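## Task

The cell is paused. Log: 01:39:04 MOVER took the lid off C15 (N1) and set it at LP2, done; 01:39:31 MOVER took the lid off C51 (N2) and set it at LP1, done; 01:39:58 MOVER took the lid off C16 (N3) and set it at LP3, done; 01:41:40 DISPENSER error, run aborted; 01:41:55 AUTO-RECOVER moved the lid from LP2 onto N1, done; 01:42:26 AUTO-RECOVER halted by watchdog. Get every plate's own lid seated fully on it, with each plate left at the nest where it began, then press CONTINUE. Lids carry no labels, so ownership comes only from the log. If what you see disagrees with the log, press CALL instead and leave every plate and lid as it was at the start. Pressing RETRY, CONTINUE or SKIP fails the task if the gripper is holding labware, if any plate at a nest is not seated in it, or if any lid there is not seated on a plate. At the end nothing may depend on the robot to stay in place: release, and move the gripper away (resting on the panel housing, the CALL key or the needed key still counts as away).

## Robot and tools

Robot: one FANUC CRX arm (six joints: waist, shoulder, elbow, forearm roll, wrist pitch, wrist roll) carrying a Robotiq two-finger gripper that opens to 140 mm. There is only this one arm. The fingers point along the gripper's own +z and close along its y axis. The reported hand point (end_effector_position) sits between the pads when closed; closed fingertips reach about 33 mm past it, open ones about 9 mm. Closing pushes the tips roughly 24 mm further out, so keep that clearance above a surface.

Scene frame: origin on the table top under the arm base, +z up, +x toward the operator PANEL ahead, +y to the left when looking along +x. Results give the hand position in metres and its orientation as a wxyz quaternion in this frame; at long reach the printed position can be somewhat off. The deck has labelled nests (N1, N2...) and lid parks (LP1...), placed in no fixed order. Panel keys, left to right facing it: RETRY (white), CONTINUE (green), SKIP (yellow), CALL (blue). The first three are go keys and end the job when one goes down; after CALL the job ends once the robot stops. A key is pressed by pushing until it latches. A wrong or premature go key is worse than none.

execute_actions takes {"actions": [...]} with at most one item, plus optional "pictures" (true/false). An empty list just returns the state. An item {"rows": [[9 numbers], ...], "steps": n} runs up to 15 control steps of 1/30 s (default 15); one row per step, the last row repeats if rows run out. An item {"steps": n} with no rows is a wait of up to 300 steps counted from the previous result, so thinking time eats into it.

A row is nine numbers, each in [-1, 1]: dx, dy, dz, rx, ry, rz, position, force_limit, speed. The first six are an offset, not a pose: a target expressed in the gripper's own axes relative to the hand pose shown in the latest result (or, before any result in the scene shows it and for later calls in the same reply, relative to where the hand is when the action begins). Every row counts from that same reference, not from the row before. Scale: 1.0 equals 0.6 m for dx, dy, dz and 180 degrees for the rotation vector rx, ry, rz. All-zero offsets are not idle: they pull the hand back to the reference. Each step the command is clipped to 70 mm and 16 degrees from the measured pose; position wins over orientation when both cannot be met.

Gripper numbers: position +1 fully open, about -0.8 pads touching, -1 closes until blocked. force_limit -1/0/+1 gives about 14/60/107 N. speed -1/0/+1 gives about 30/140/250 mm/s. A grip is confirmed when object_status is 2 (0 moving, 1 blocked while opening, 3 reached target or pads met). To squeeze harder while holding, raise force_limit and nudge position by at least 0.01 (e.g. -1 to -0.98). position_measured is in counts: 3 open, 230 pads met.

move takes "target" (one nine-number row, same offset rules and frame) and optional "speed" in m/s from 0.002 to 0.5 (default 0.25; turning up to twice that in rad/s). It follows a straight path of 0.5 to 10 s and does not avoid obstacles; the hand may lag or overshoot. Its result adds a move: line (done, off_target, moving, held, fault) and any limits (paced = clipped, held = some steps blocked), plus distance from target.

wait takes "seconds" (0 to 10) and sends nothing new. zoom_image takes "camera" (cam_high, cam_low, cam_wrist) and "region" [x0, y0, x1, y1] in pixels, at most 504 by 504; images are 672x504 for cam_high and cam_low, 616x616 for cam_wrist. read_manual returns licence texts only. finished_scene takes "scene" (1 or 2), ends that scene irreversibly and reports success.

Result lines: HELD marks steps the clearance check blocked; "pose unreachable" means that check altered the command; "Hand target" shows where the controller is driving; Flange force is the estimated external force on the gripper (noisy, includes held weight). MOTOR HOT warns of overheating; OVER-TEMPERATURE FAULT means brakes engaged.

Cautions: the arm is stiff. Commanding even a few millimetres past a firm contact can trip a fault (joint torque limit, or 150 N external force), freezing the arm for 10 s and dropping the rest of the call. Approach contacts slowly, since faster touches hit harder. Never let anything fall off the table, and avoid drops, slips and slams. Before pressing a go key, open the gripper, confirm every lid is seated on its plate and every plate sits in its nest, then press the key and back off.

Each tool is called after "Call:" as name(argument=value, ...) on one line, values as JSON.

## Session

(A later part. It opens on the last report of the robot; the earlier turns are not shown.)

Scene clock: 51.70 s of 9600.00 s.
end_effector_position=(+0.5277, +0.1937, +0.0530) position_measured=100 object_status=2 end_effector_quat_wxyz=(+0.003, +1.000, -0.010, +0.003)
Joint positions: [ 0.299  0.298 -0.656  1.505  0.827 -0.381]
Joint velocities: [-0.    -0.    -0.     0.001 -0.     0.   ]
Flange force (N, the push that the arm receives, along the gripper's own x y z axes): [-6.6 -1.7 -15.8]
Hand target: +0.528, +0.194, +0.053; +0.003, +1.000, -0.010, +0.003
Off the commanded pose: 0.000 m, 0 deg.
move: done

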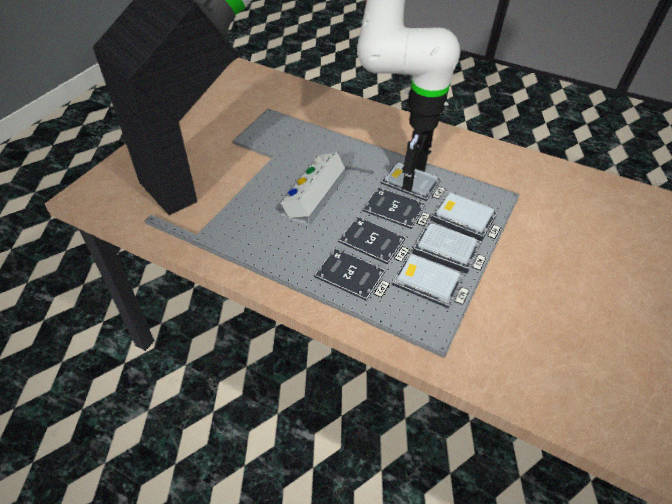

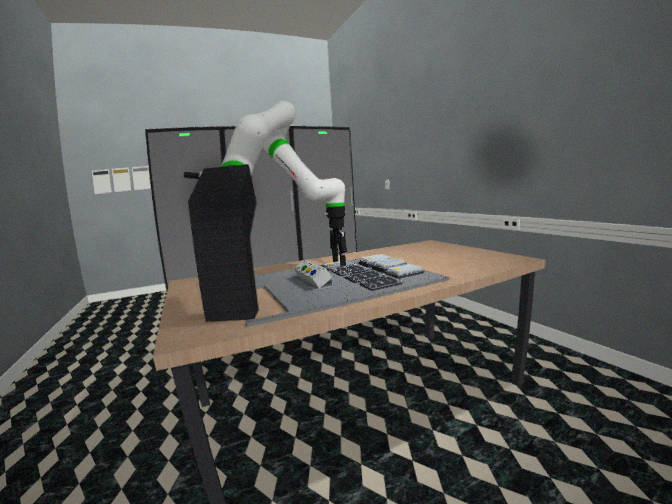

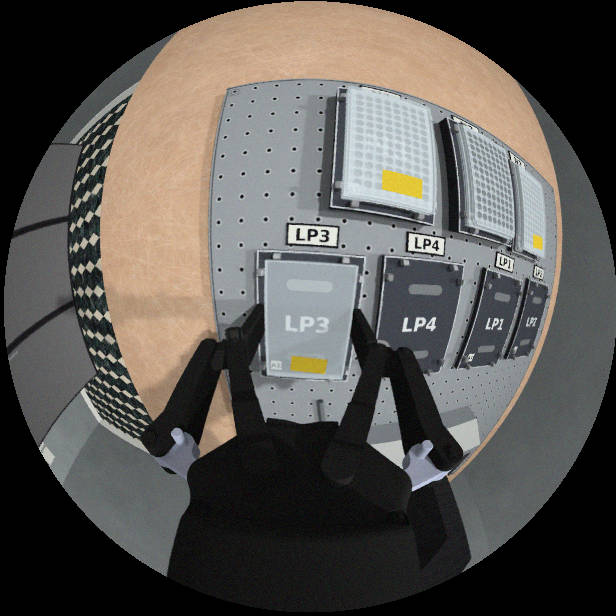

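Call:
move(target=[0,0,-0.075,0,0,0,0.18,-1,-1], speed=0.06)

Call:
move(target=[0.306,0.322,0,0,0,-0.006,0.18,-1,-1], speed=0.15)

Call:
zoom_image(camera="cam_wrist", region=[240, 230, 480, 400])

Scene clock: 54.97 s of 9600.00 s.
end_effector_position=(+0.5275, +0.1938, +0.0980) position_measured=101 object_status=2 end_effector_quat_wxyz=(+0.003, +1.000, -0.010, +0.003)
Joint positions: [ 0.191  0.224 -0.687  1.63   0.892 -0.439]
Joint velocities: [-0.    -0.001  0.     0.001  0.    -0.   ]
Flange force (N, the push that the arm receives, along the gripper's own x y z axes): [0.3 2.9 -3.5]
Hand target: +0.528, +0.194, +0.098; +0.003, +1.000, -0.010, +0.003
Off the commanded pose: 0.000 m, 0 deg.
move: done

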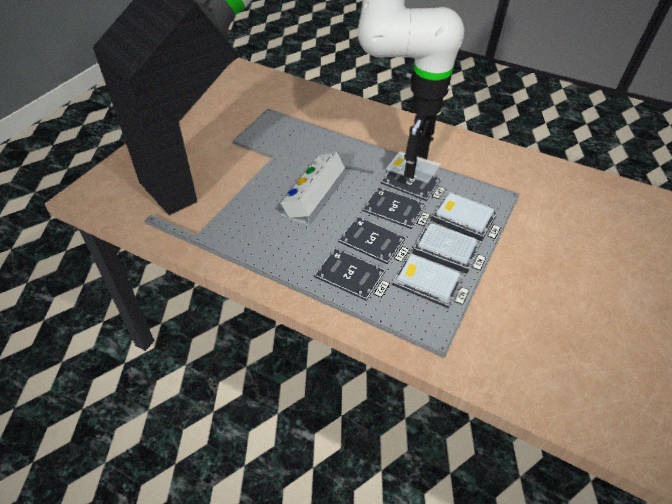

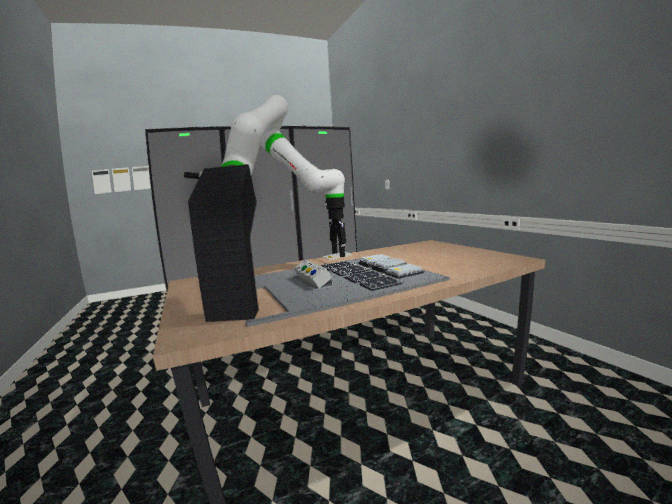

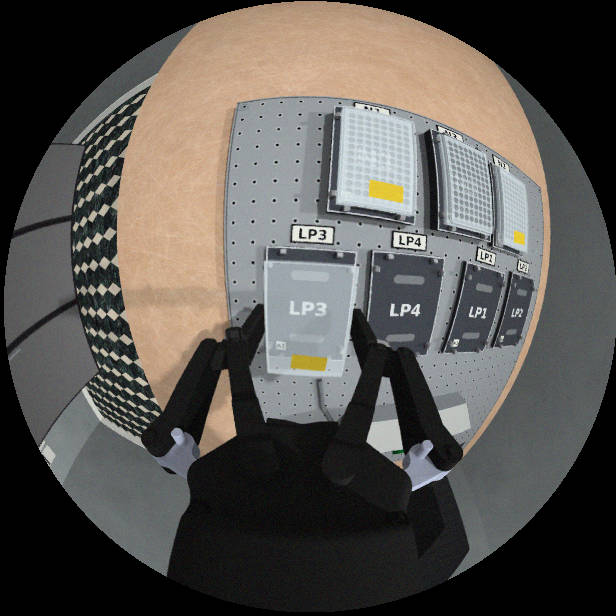

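Scene clock: 57.13 s of 9600.00 s.
end_effector_position=(+0.7078, -0.0025, +0.0995) position_measured=101 object_status=2 end_effector_quat_wxyz=(+0.003, +1.000, -0.001, +0.003)
Joint positions: [-0.082  0.796 -0.067  1.854  1.069 -0.441]
Joint velocities: [-0.001 -0.     0.001  0.     0.001 -0.002]
Flange force (N, the push that the arm receives, along the gripper's own x y z axes): [0.2 2.9 -1.1]
Hand target: +0.708, -0.003, +0.099; +0.003, +1.000, -0.001, +0.003
Off the commanded pose: 0.001 m, 0 deg.
move: done

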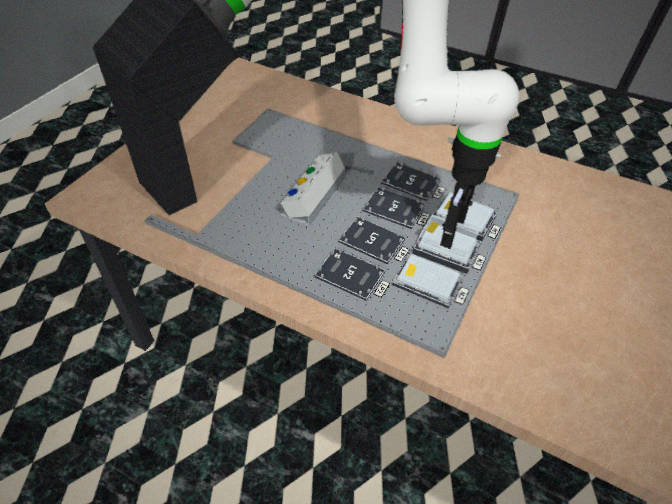

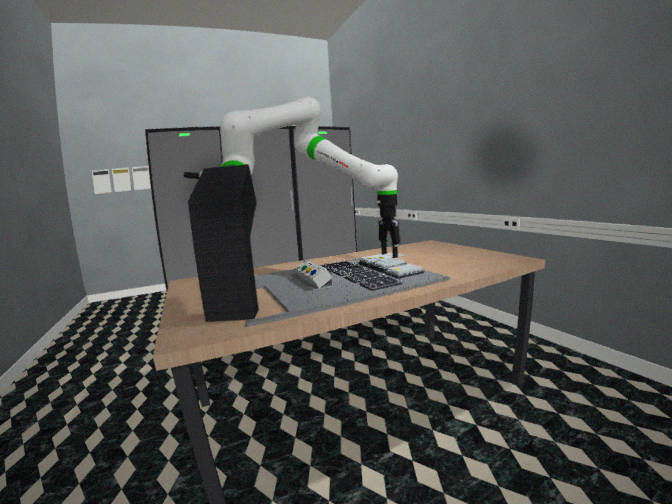

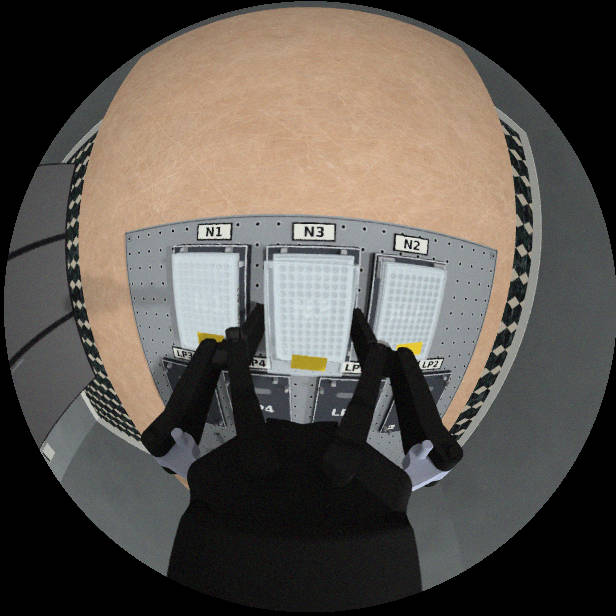

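Region (240, 230, 480, 400) of cam_wrist's 616x616 image, scaled by 2.100, with more detail than that image has; it fills the top 357 rows of this view, and the rest is white.

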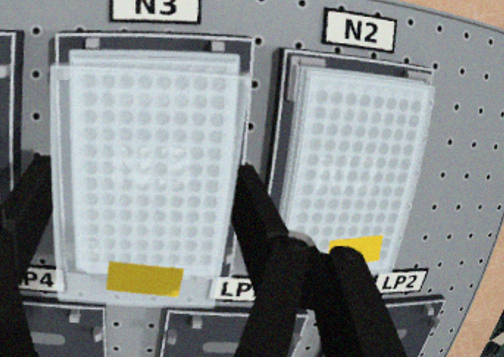

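Call:
move(target=[0.004,0.005,0.025,0,0,-0.007,0.18,-1,-1], speed=0.02)

Call:
zoom_image(camera="cam_wrist", region=[240, 240, 380, 400])

Scene clock: 59.33 s of 9600.00 s.
end_effector_position=(+0.7103, -0.0056, +0.0845) position_measured=101 object_status=2 end_effector_quat_wxyz=(+0.003, +1.000, +0.010, +0.003)
Joint positions: [-0.063  0.821 -0.049  1.838  1.055 -0.416]
Joint velocities: [ 0.001  0.001  0.     0.    -0.001 -0.001]
Flange force (N, the push that the arm receives, along the gripper's own x y z axes): [-4.3 0.5 -3.8]
Hand target: +0.710, -0.006, +0.085; +0.003, +1.000, +0.010, +0.003
Off the commanded pose: 0.000 m, 0 deg.
move: done

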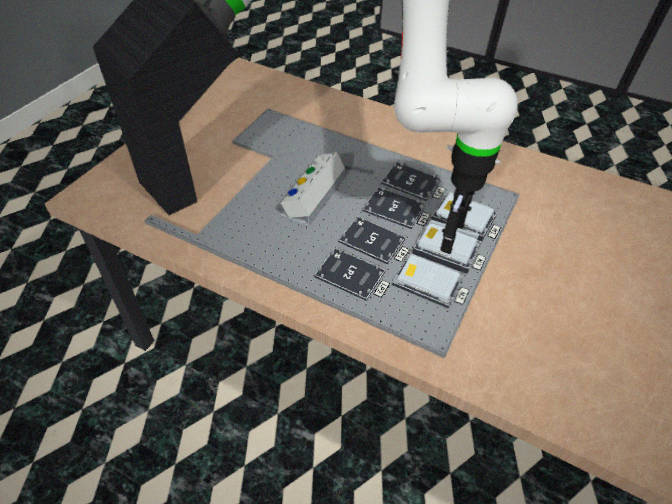

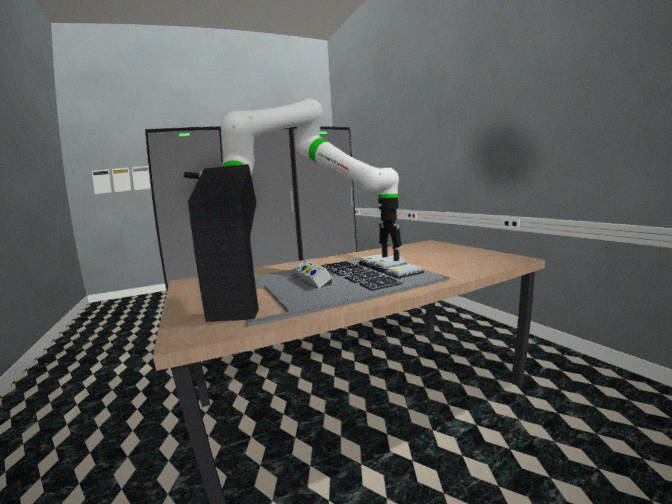

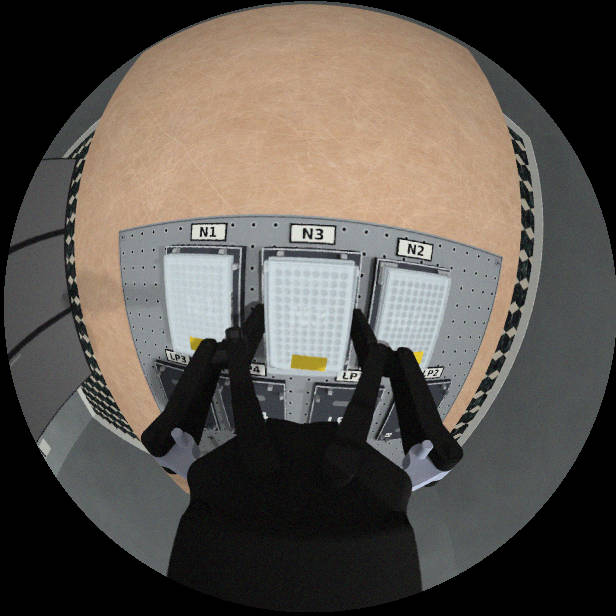

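Region (240, 240, 380, 400) of cam_wrist's 616x616 image, scaled by 3.150, with more detail than that image has; it fills the left 441 columns of this view, and the rest is white.

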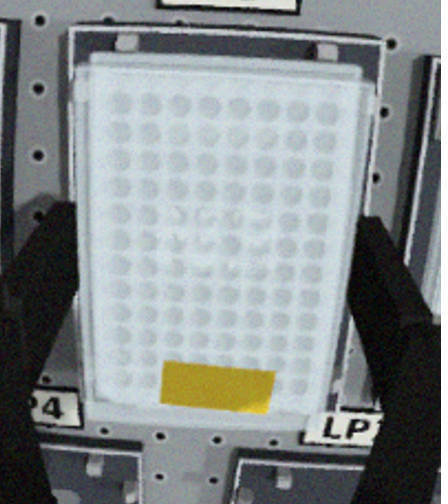

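Call:
move(target=[0.002,0,0.01,0,0,0,0.18,-1,-1], speed=0.008)

Call:
zoom_image(camera="cam_wrist", region=[240, 240, 380, 400])

Scene clock: 61.73 s of 9600.00 s.
end_effector_position=(+0.7115, -0.0056, +0.0785) position_measured=101 object_status=2 end_effector_quat_wxyz=(+0.003, +1.000, +0.010, +0.003)
Joint positions: [-0.054  0.829 -0.041  1.831  1.05  -0.417]
Joint velocities: [ 0.    -0.001 -0.    -0.    -0.001  0.   ]
Flange force (N, the push that the arm receives, along the gripper's own x y z axes): [-2.5 2.2 -4.2]
Hand target: +0.711, -0.006, +0.079; +0.003, +1.000, +0.010, +0.003
Off the commanded pose: 0.000 m, 0 deg.
move: done

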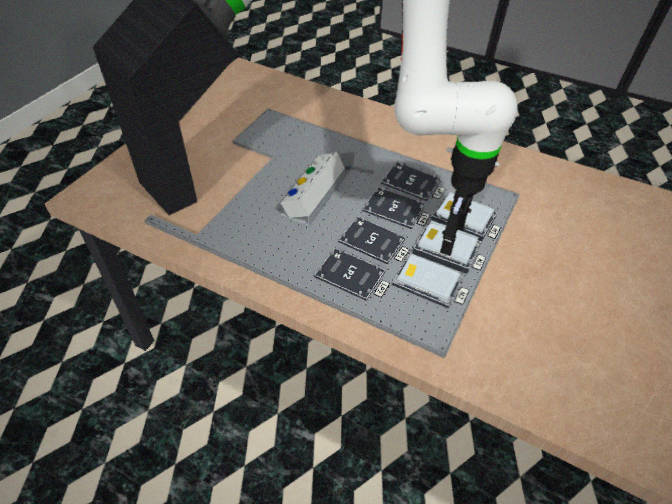

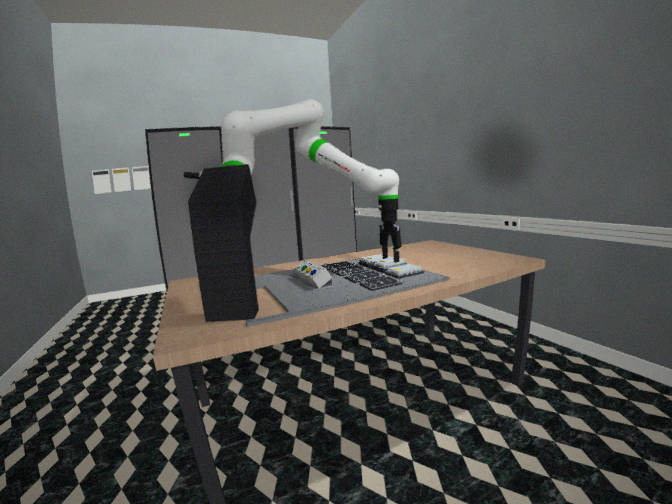

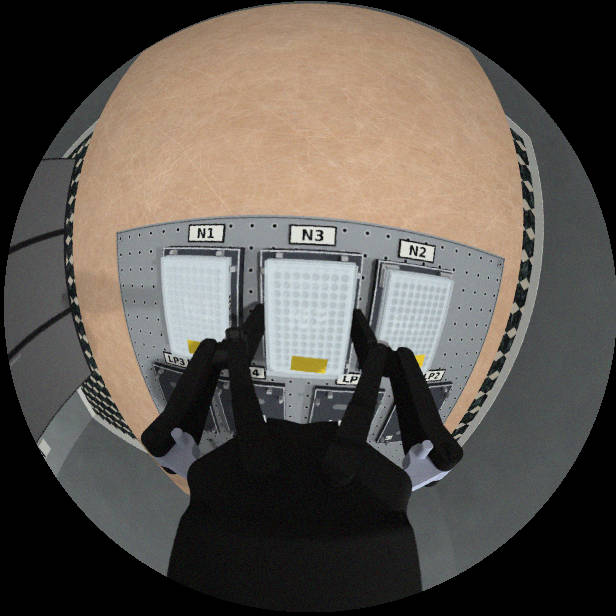

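Region (240, 240, 380, 400) of cam_wrist's 616x616 image, scaled by 3.150, with more detail than that image has; it fills the left 441 columns of this view, and the rest is white.

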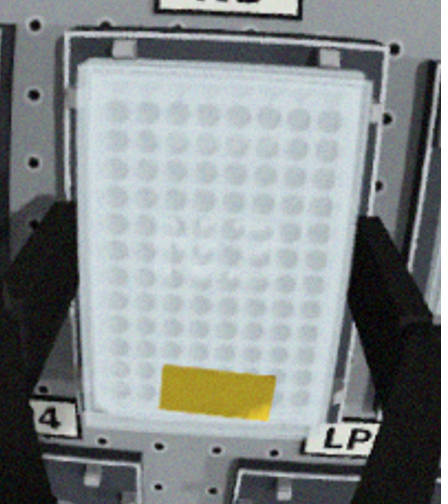

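Call:
move(target=[-0.0012,0,0.006,0,0,0,0.18,-1,-1], speed=0.005)

Call:
zoom_image(camera="cam_wrist", region=[240, 240, 380, 400])

Scene clock: 64.60 s of 9600.00 s.
end_effector_position=(+0.7108, -0.0056, +0.0750) position_measured=101 object_status=2 end_effector_quat_wxyz=(+0.003, +1.000, +0.010, +0.003)
Joint positions: [-0.048  0.832 -0.042  1.826  1.045 -0.414]
Joint velocities: [ 0.     0.    -0.     0.    -0.     0.001]
Flange force (N, the push that the arm receives, along the gripper's own x y z axes): [-2.4 3.9 -8.7]
Hand target: +0.711, -0.006, +0.075; +0.003, +1.000, +0.010, +0.003
Off the commanded pose: 0.000 m, 0 deg.
move: done

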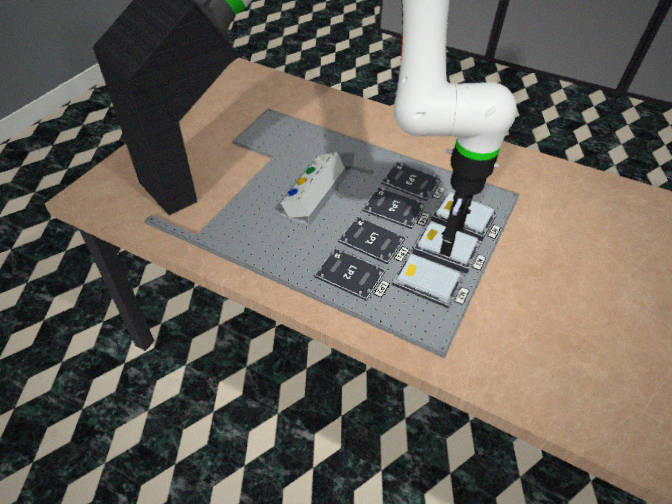

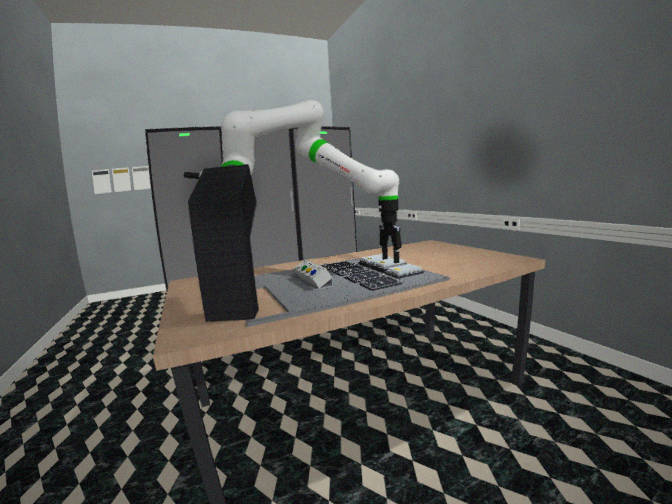

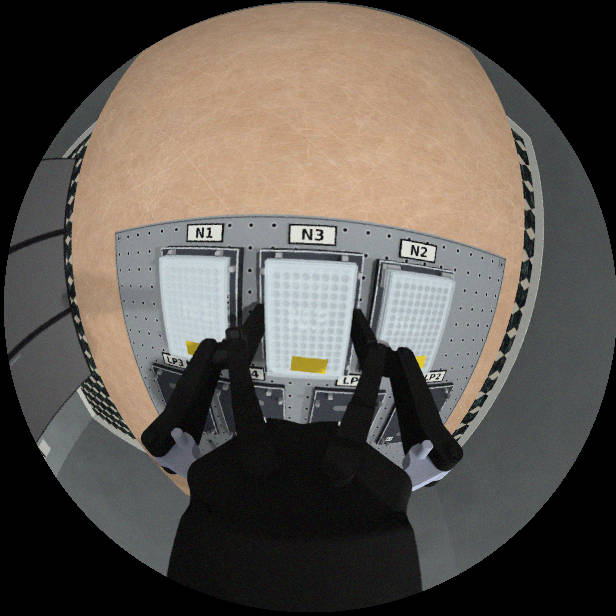

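Region (240, 240, 380, 400) of cam_wrist's 616x616 image, scaled by 3.150, with more detail than that image has; it fills the left 441 columns of this view, and the rest is white.

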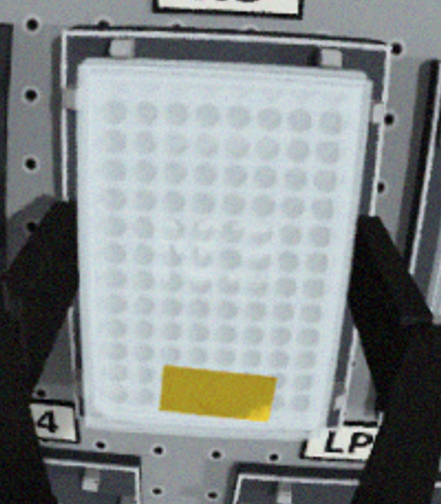

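Release, retreat and inspect.

Call:
move(target=[0,0,0.002,0,0,0,0.18,-1,-1], speed=0.005)

Call:
move(target=[0,0,0,0,0,0,0.36,-1,-1])

Call:
move(target=[0,0,-0.05,0,0,0,0.36,-1,-1], speed=0.1)

Call:
move(target=[-0.4,-0.06,-0.05,0,0.1,0.006,0.36,-1,-1])

Call:
zoom_image(camera="cam_wrist", region=[180, 110, 480, 290])

Call:
zoom_image(camera="cam_high", region=[385, 185, 505, 315])

Scene clock: 67.40 s of 9600.00 s.
end_effector_position=(+0.7108, -0.0056, +0.0738) position_measured=101 object_status=2 end_effector_quat_wxyz=(+0.003, +1.000, +0.010, +0.003)
Joint positions: [-0.047  0.833 -0.041  1.824  1.044 -0.413]
Joint velocities: [ 0.     0.001  0.     0.    -0.002  0.001]
Flange force (N, the push that the arm receives, along the gripper's own x y z axes): [-6.1 2.8 -21.5]
Hand target: +0.711, -0.006, +0.074; +0.003, +1.000, +0.010, +0.003
Off the commanded pose: 0.000 m, 0 deg.
move: done

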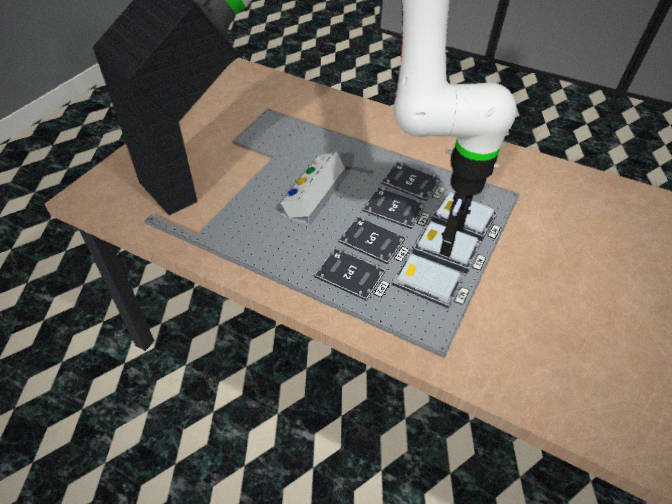

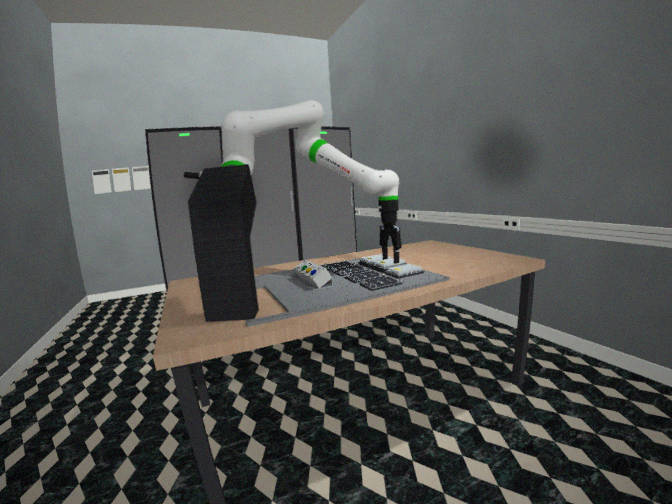

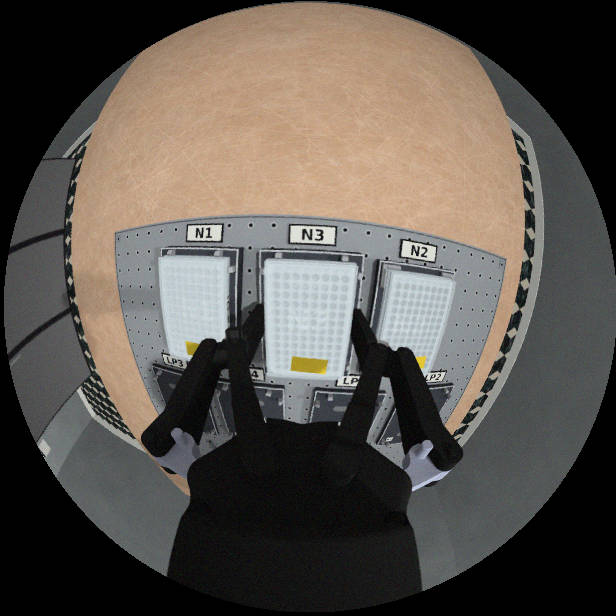

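Scene clock: 67.97 s of 9600.00 s.
end_effector_position=(+0.7107, -0.0056, +0.0736) position_measured=84 object_status=0 end_effector_quat_wxyz=(+0.003, +1.000, +0.010, +0.003)
Joint positions: [-0.047  0.833 -0.041  1.824  1.044 -0.413]
Joint velocities: [-0.001 -0.002  0.    -0.001 -0.    -0.001]
Flange force (N, the push that the arm receives, along the gripper's own x y z axes): [-2.1 1.2 -3.5]
Hand target: +0.711, -0.006, +0.074; +0.003, +1.000, +0.010, +0.003
Off the commanded pose: 0.000 m, 0 deg.
move: done

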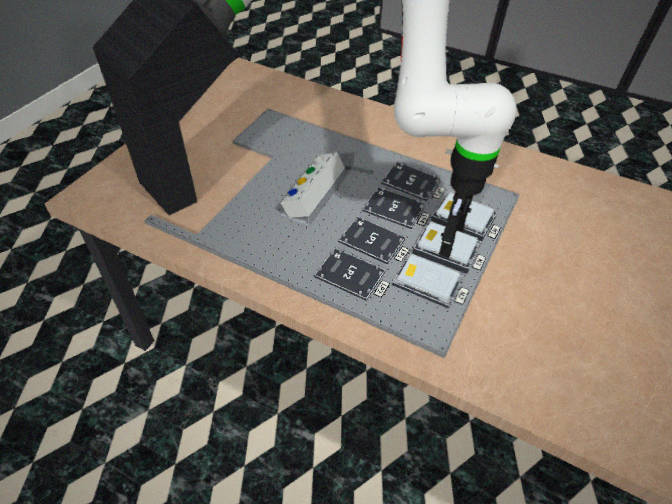

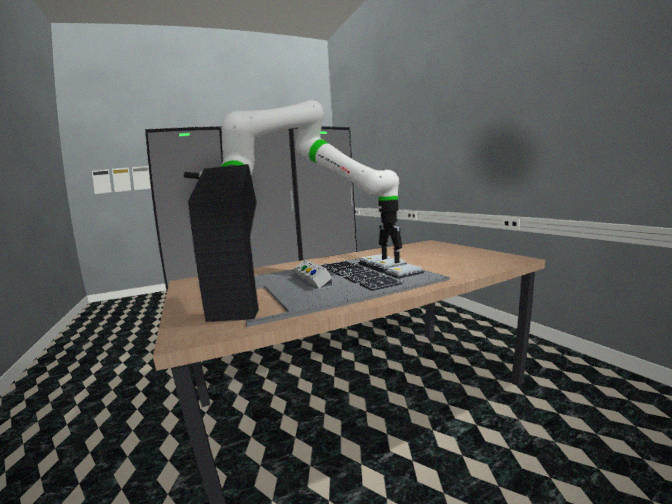

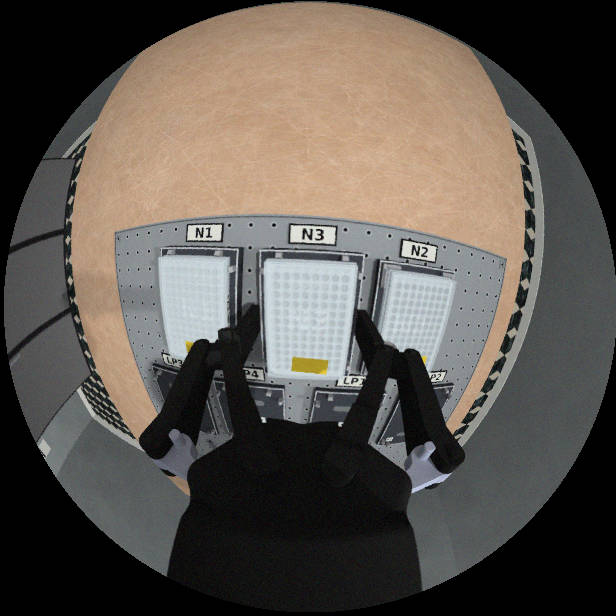

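Scene clock: 68.70 s of 9600.00 s.
end_effector_position=(+0.7106, -0.0055, +0.1036) position_measured=84 object_status=3 end_effector_quat_wxyz=(+0.003, +1.000, +0.010, +0.003)
Joint positions: [-0.091  0.801 -0.055  1.864  1.077 -0.425]
Joint velocities: [-0.  0.  0. -0.  0.  0.]
Flange force (N, the push that the arm receives, along the gripper's own x y z axes): [-1.4 2.8 -2.9]
Hand target: +0.711, -0.005, +0.104; +0.003, +1.000, +0.010, +0.003
Off the commanded pose: 0.000 m, 0 deg.
move: done

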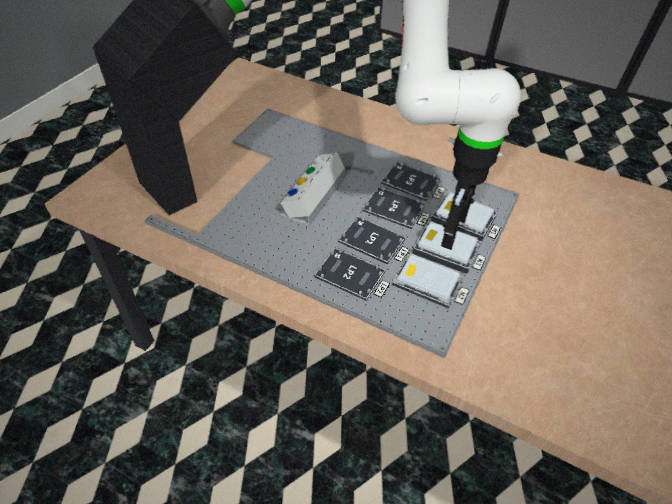

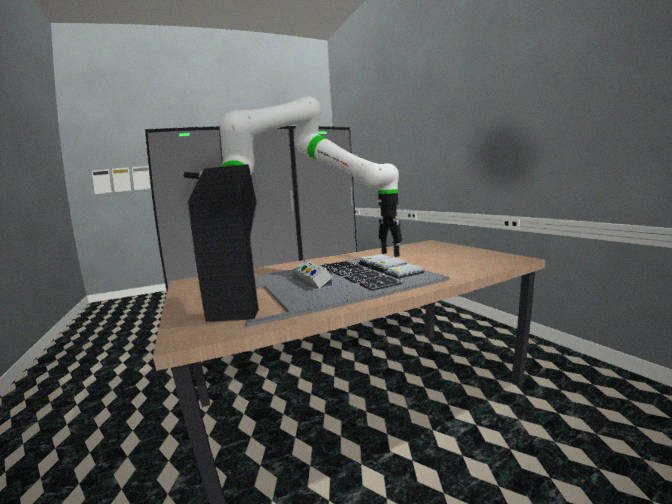

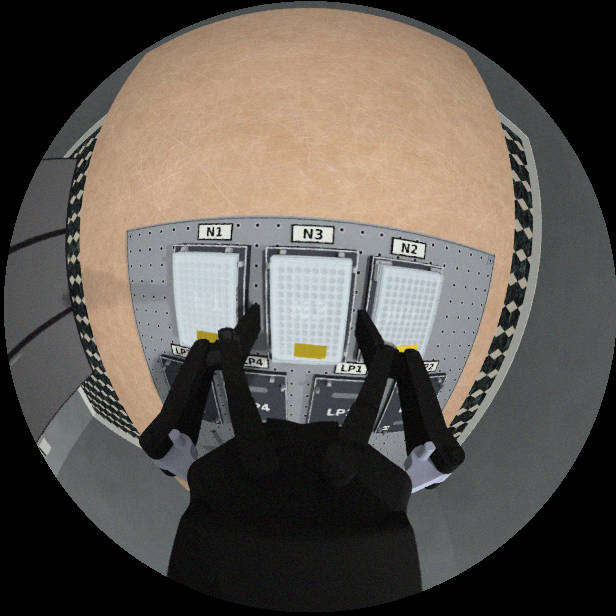

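Scene clock: 70.27 s of 9600.00 s.
end_effector_position=(+0.4689, +0.0249, +0.1324) position_measured=84 object_status=3 end_effector_quat_wxyz=(+0.001, +0.987, +0.001, +0.158)
Joint positions: [ 0.234  0.42  -1.025  0.837  1.075  0.428]
Joint velocities: [ 0.004 -0.001 -0.001 -0.007  0.001  0.003]
Flange force (N, the push that the arm receives, along the gripper's own x y z axes): [-0.5 1.0 -8.2]
Hand target: +0.469, +0.025, +0.132; +0.001, +0.987, +0.001, +0.158
Off the commanded pose: 0.001 m, 0 deg.
move: done

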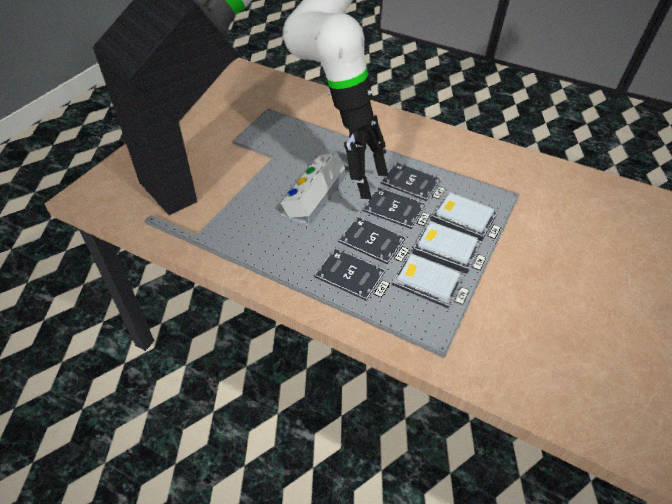

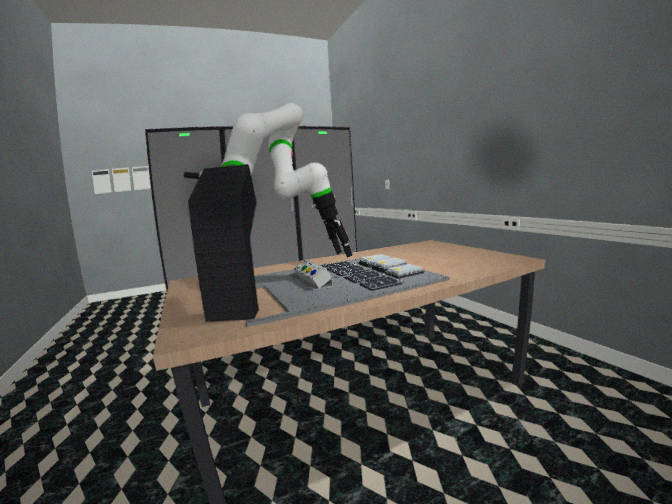

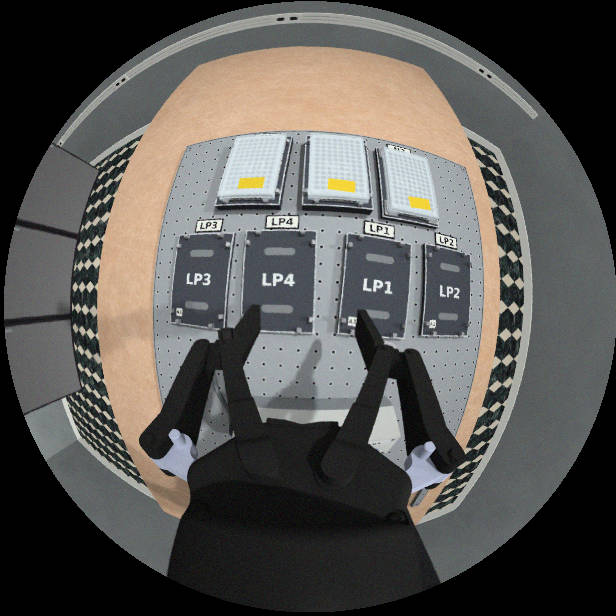

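Region (180, 110, 480, 290) of cam_wrist's 616x616 image, scaled by 1.680, with more detail than that image has; it fills the top 302 rows of this view, and the rest is white.

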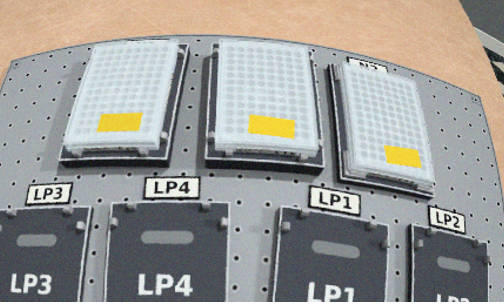

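Region (385, 185, 505, 315) of cam_high's 672x504 image, scaled by 3.877, with more detail than that image has; it fills the left 465 columns of this view, and the rest is white.

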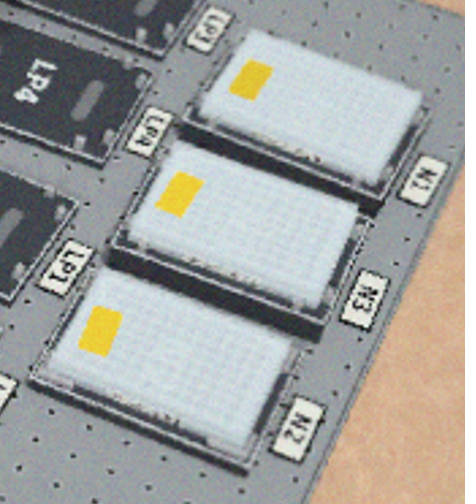

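Call:
zoom_image(camera="cam_wrist", region=[300, 175, 450, 235])

Call:
move(target=[-0.298,0,-0.158,0,-0.1,0,-1,0,0], speed=0.1)

Region (300, 175, 450, 235) of cam_wrist's 616x616 image, scaled by 3.360, with more detail than that image has; it fills the top 202 rows of this view, and the rest is white.

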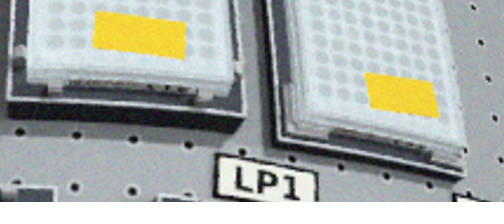

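Scene clock: 74.80 s of 9600.00 s.
end_effector_position=(+0.2705, +0.0227, +0.1667) position_measured=233 object_status=3 end_effector_quat_wxyz=(-0.026, +0.998, +0.001, -0.049)
Joint positions: [-0.343  0.375 -1.186  1.825  1.041  0.305]
Joint velocities: [-0.003 -0.003 -0.     0.006  0.    -0.004]
Flange force (N, the push that the arm receives, along the gripper's own x y z axes): no reading
Hand target: +0.271, +0.023, +0.167; -0.026, +0.998, +0.001, -0.049
Off the commanded pose: 0.002 m, 7 deg.
joint sent to its limit — the command would take joint 3 (elbow) past its lower limit, so that joint was sent only as far as its limit.
move: off_target

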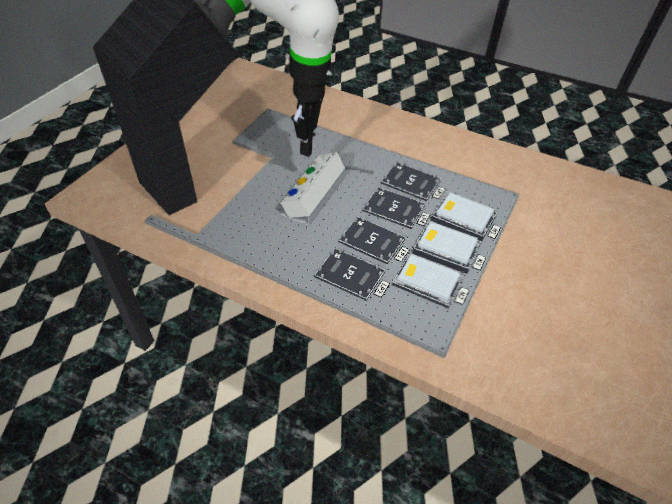

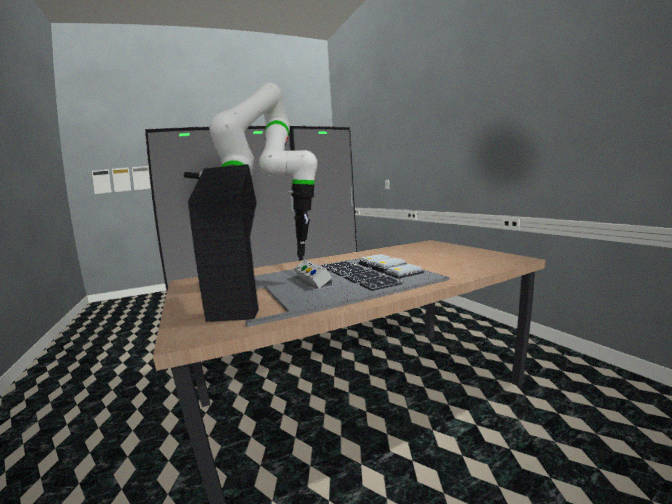

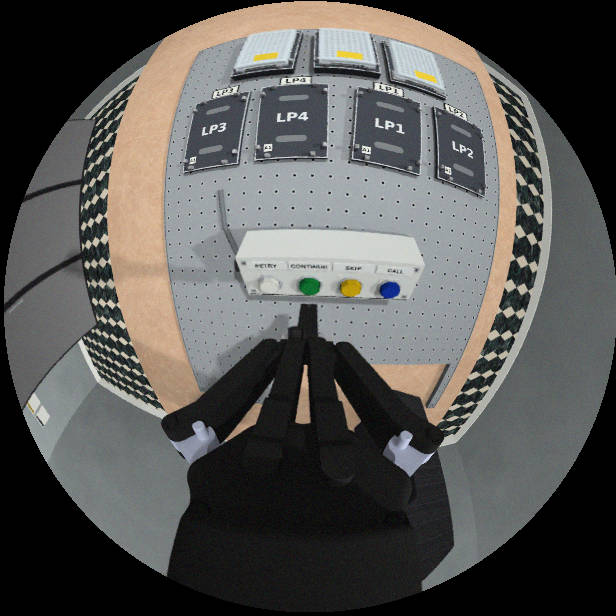

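Call:
move(target=[0.015,0.004,0.055,0,0,0,-1,0,0], speed=0.03)

Call:
zoom_image(camera="cam_high", region=[260, 120, 370, 220])

Scene clock: 77.63 s of 9600.00 s.
end_effector_position=(+0.2763, +0.0224, +0.1329) position_measured=233 object_status=3 end_effector_quat_wxyz=(-0.026, +0.998, +0.001, -0.049)
Joint positions: [-0.131  0.44  -1.167  1.585  1.038  0.358]
Joint velocities: [ 0.002  0.001 -0.    -0.004  0.     0.001]
Flange force (N, the push that the arm receives, along the gripper's own x y z axes): no reading
Hand target: +0.276, +0.022, +0.133; -0.026, +0.998, +0.001, -0.049
Off the commanded pose: 0.000 m, 0 deg.
move: done

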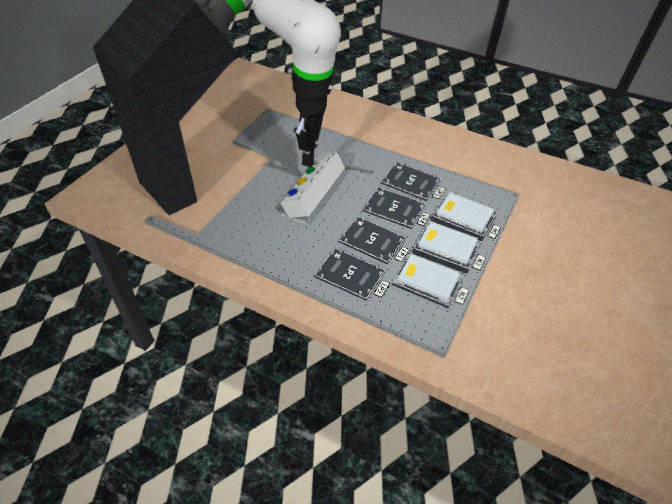

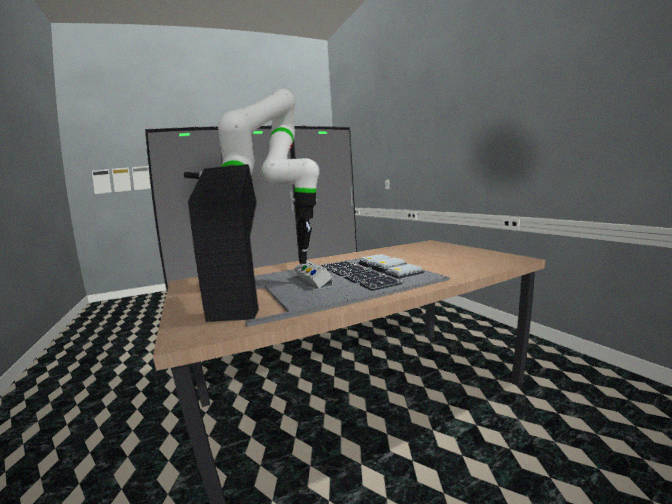

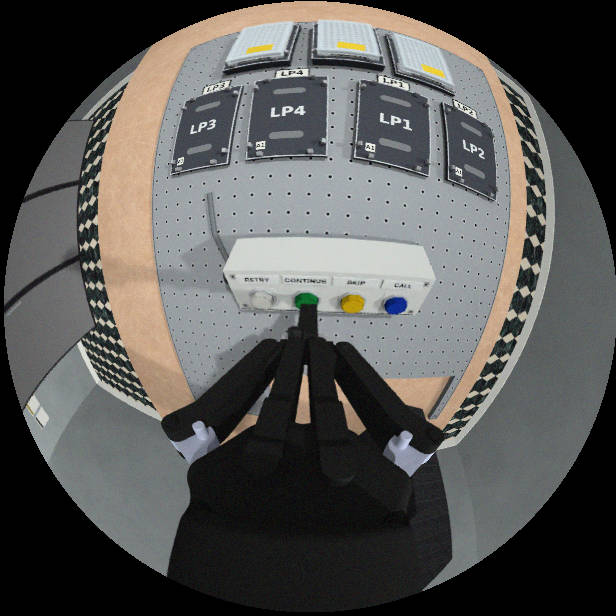

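Region (260, 120, 370, 220) of cam_high's 672x504 image, scaled by 4.582, with more detail than that image has; it fills the top 458 rows of this view, and the rest is white.

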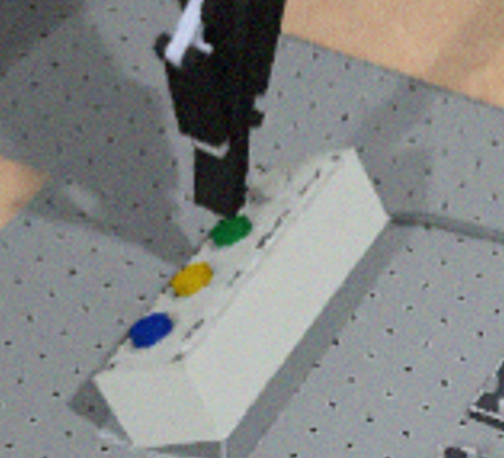

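Call:
move(target=[0.006,0,0.012,0,0,0,-1,0,0], speed=0.01)

Scene clock: 80.63 s of 9600.00 s.
end_effector_position=(+0.2792, +0.0228, +0.1253) position_measured=233 object_status=3 end_effector_quat_wxyz=(-0.026, +0.998, +0.001, -0.049)
Joint positions: [-0.087  0.453 -1.157  1.539  1.039  0.362]
Joint velocities: [ 0.001 -0.001 -0.    -0.001  0.001  0.001]
Flange force (N, the push that the arm receives, along the gripper's own x y z axes): no reading
Hand target: +0.279, +0.023, +0.125; -0.026, +0.998, +0.001, -0.049
Off the commanded pose: 0.000 m, 0 deg.
move: done

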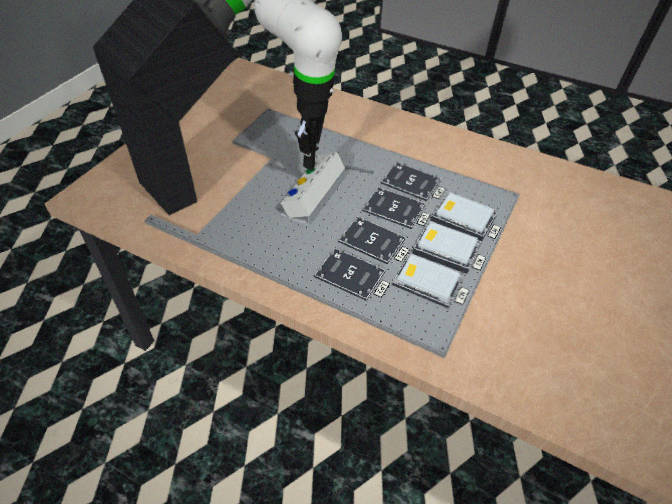

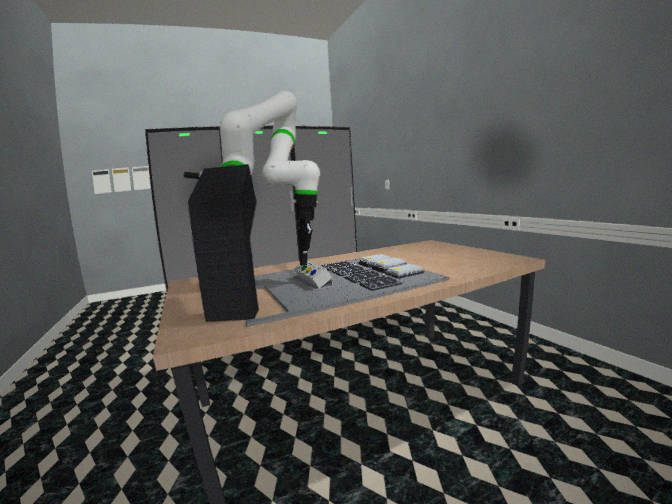

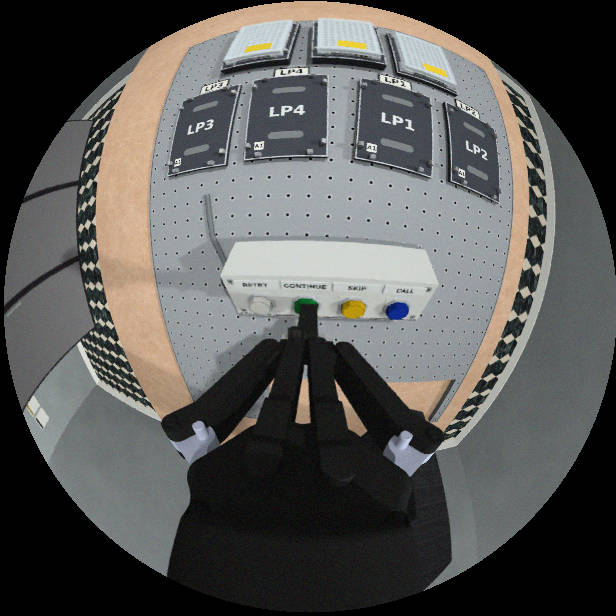

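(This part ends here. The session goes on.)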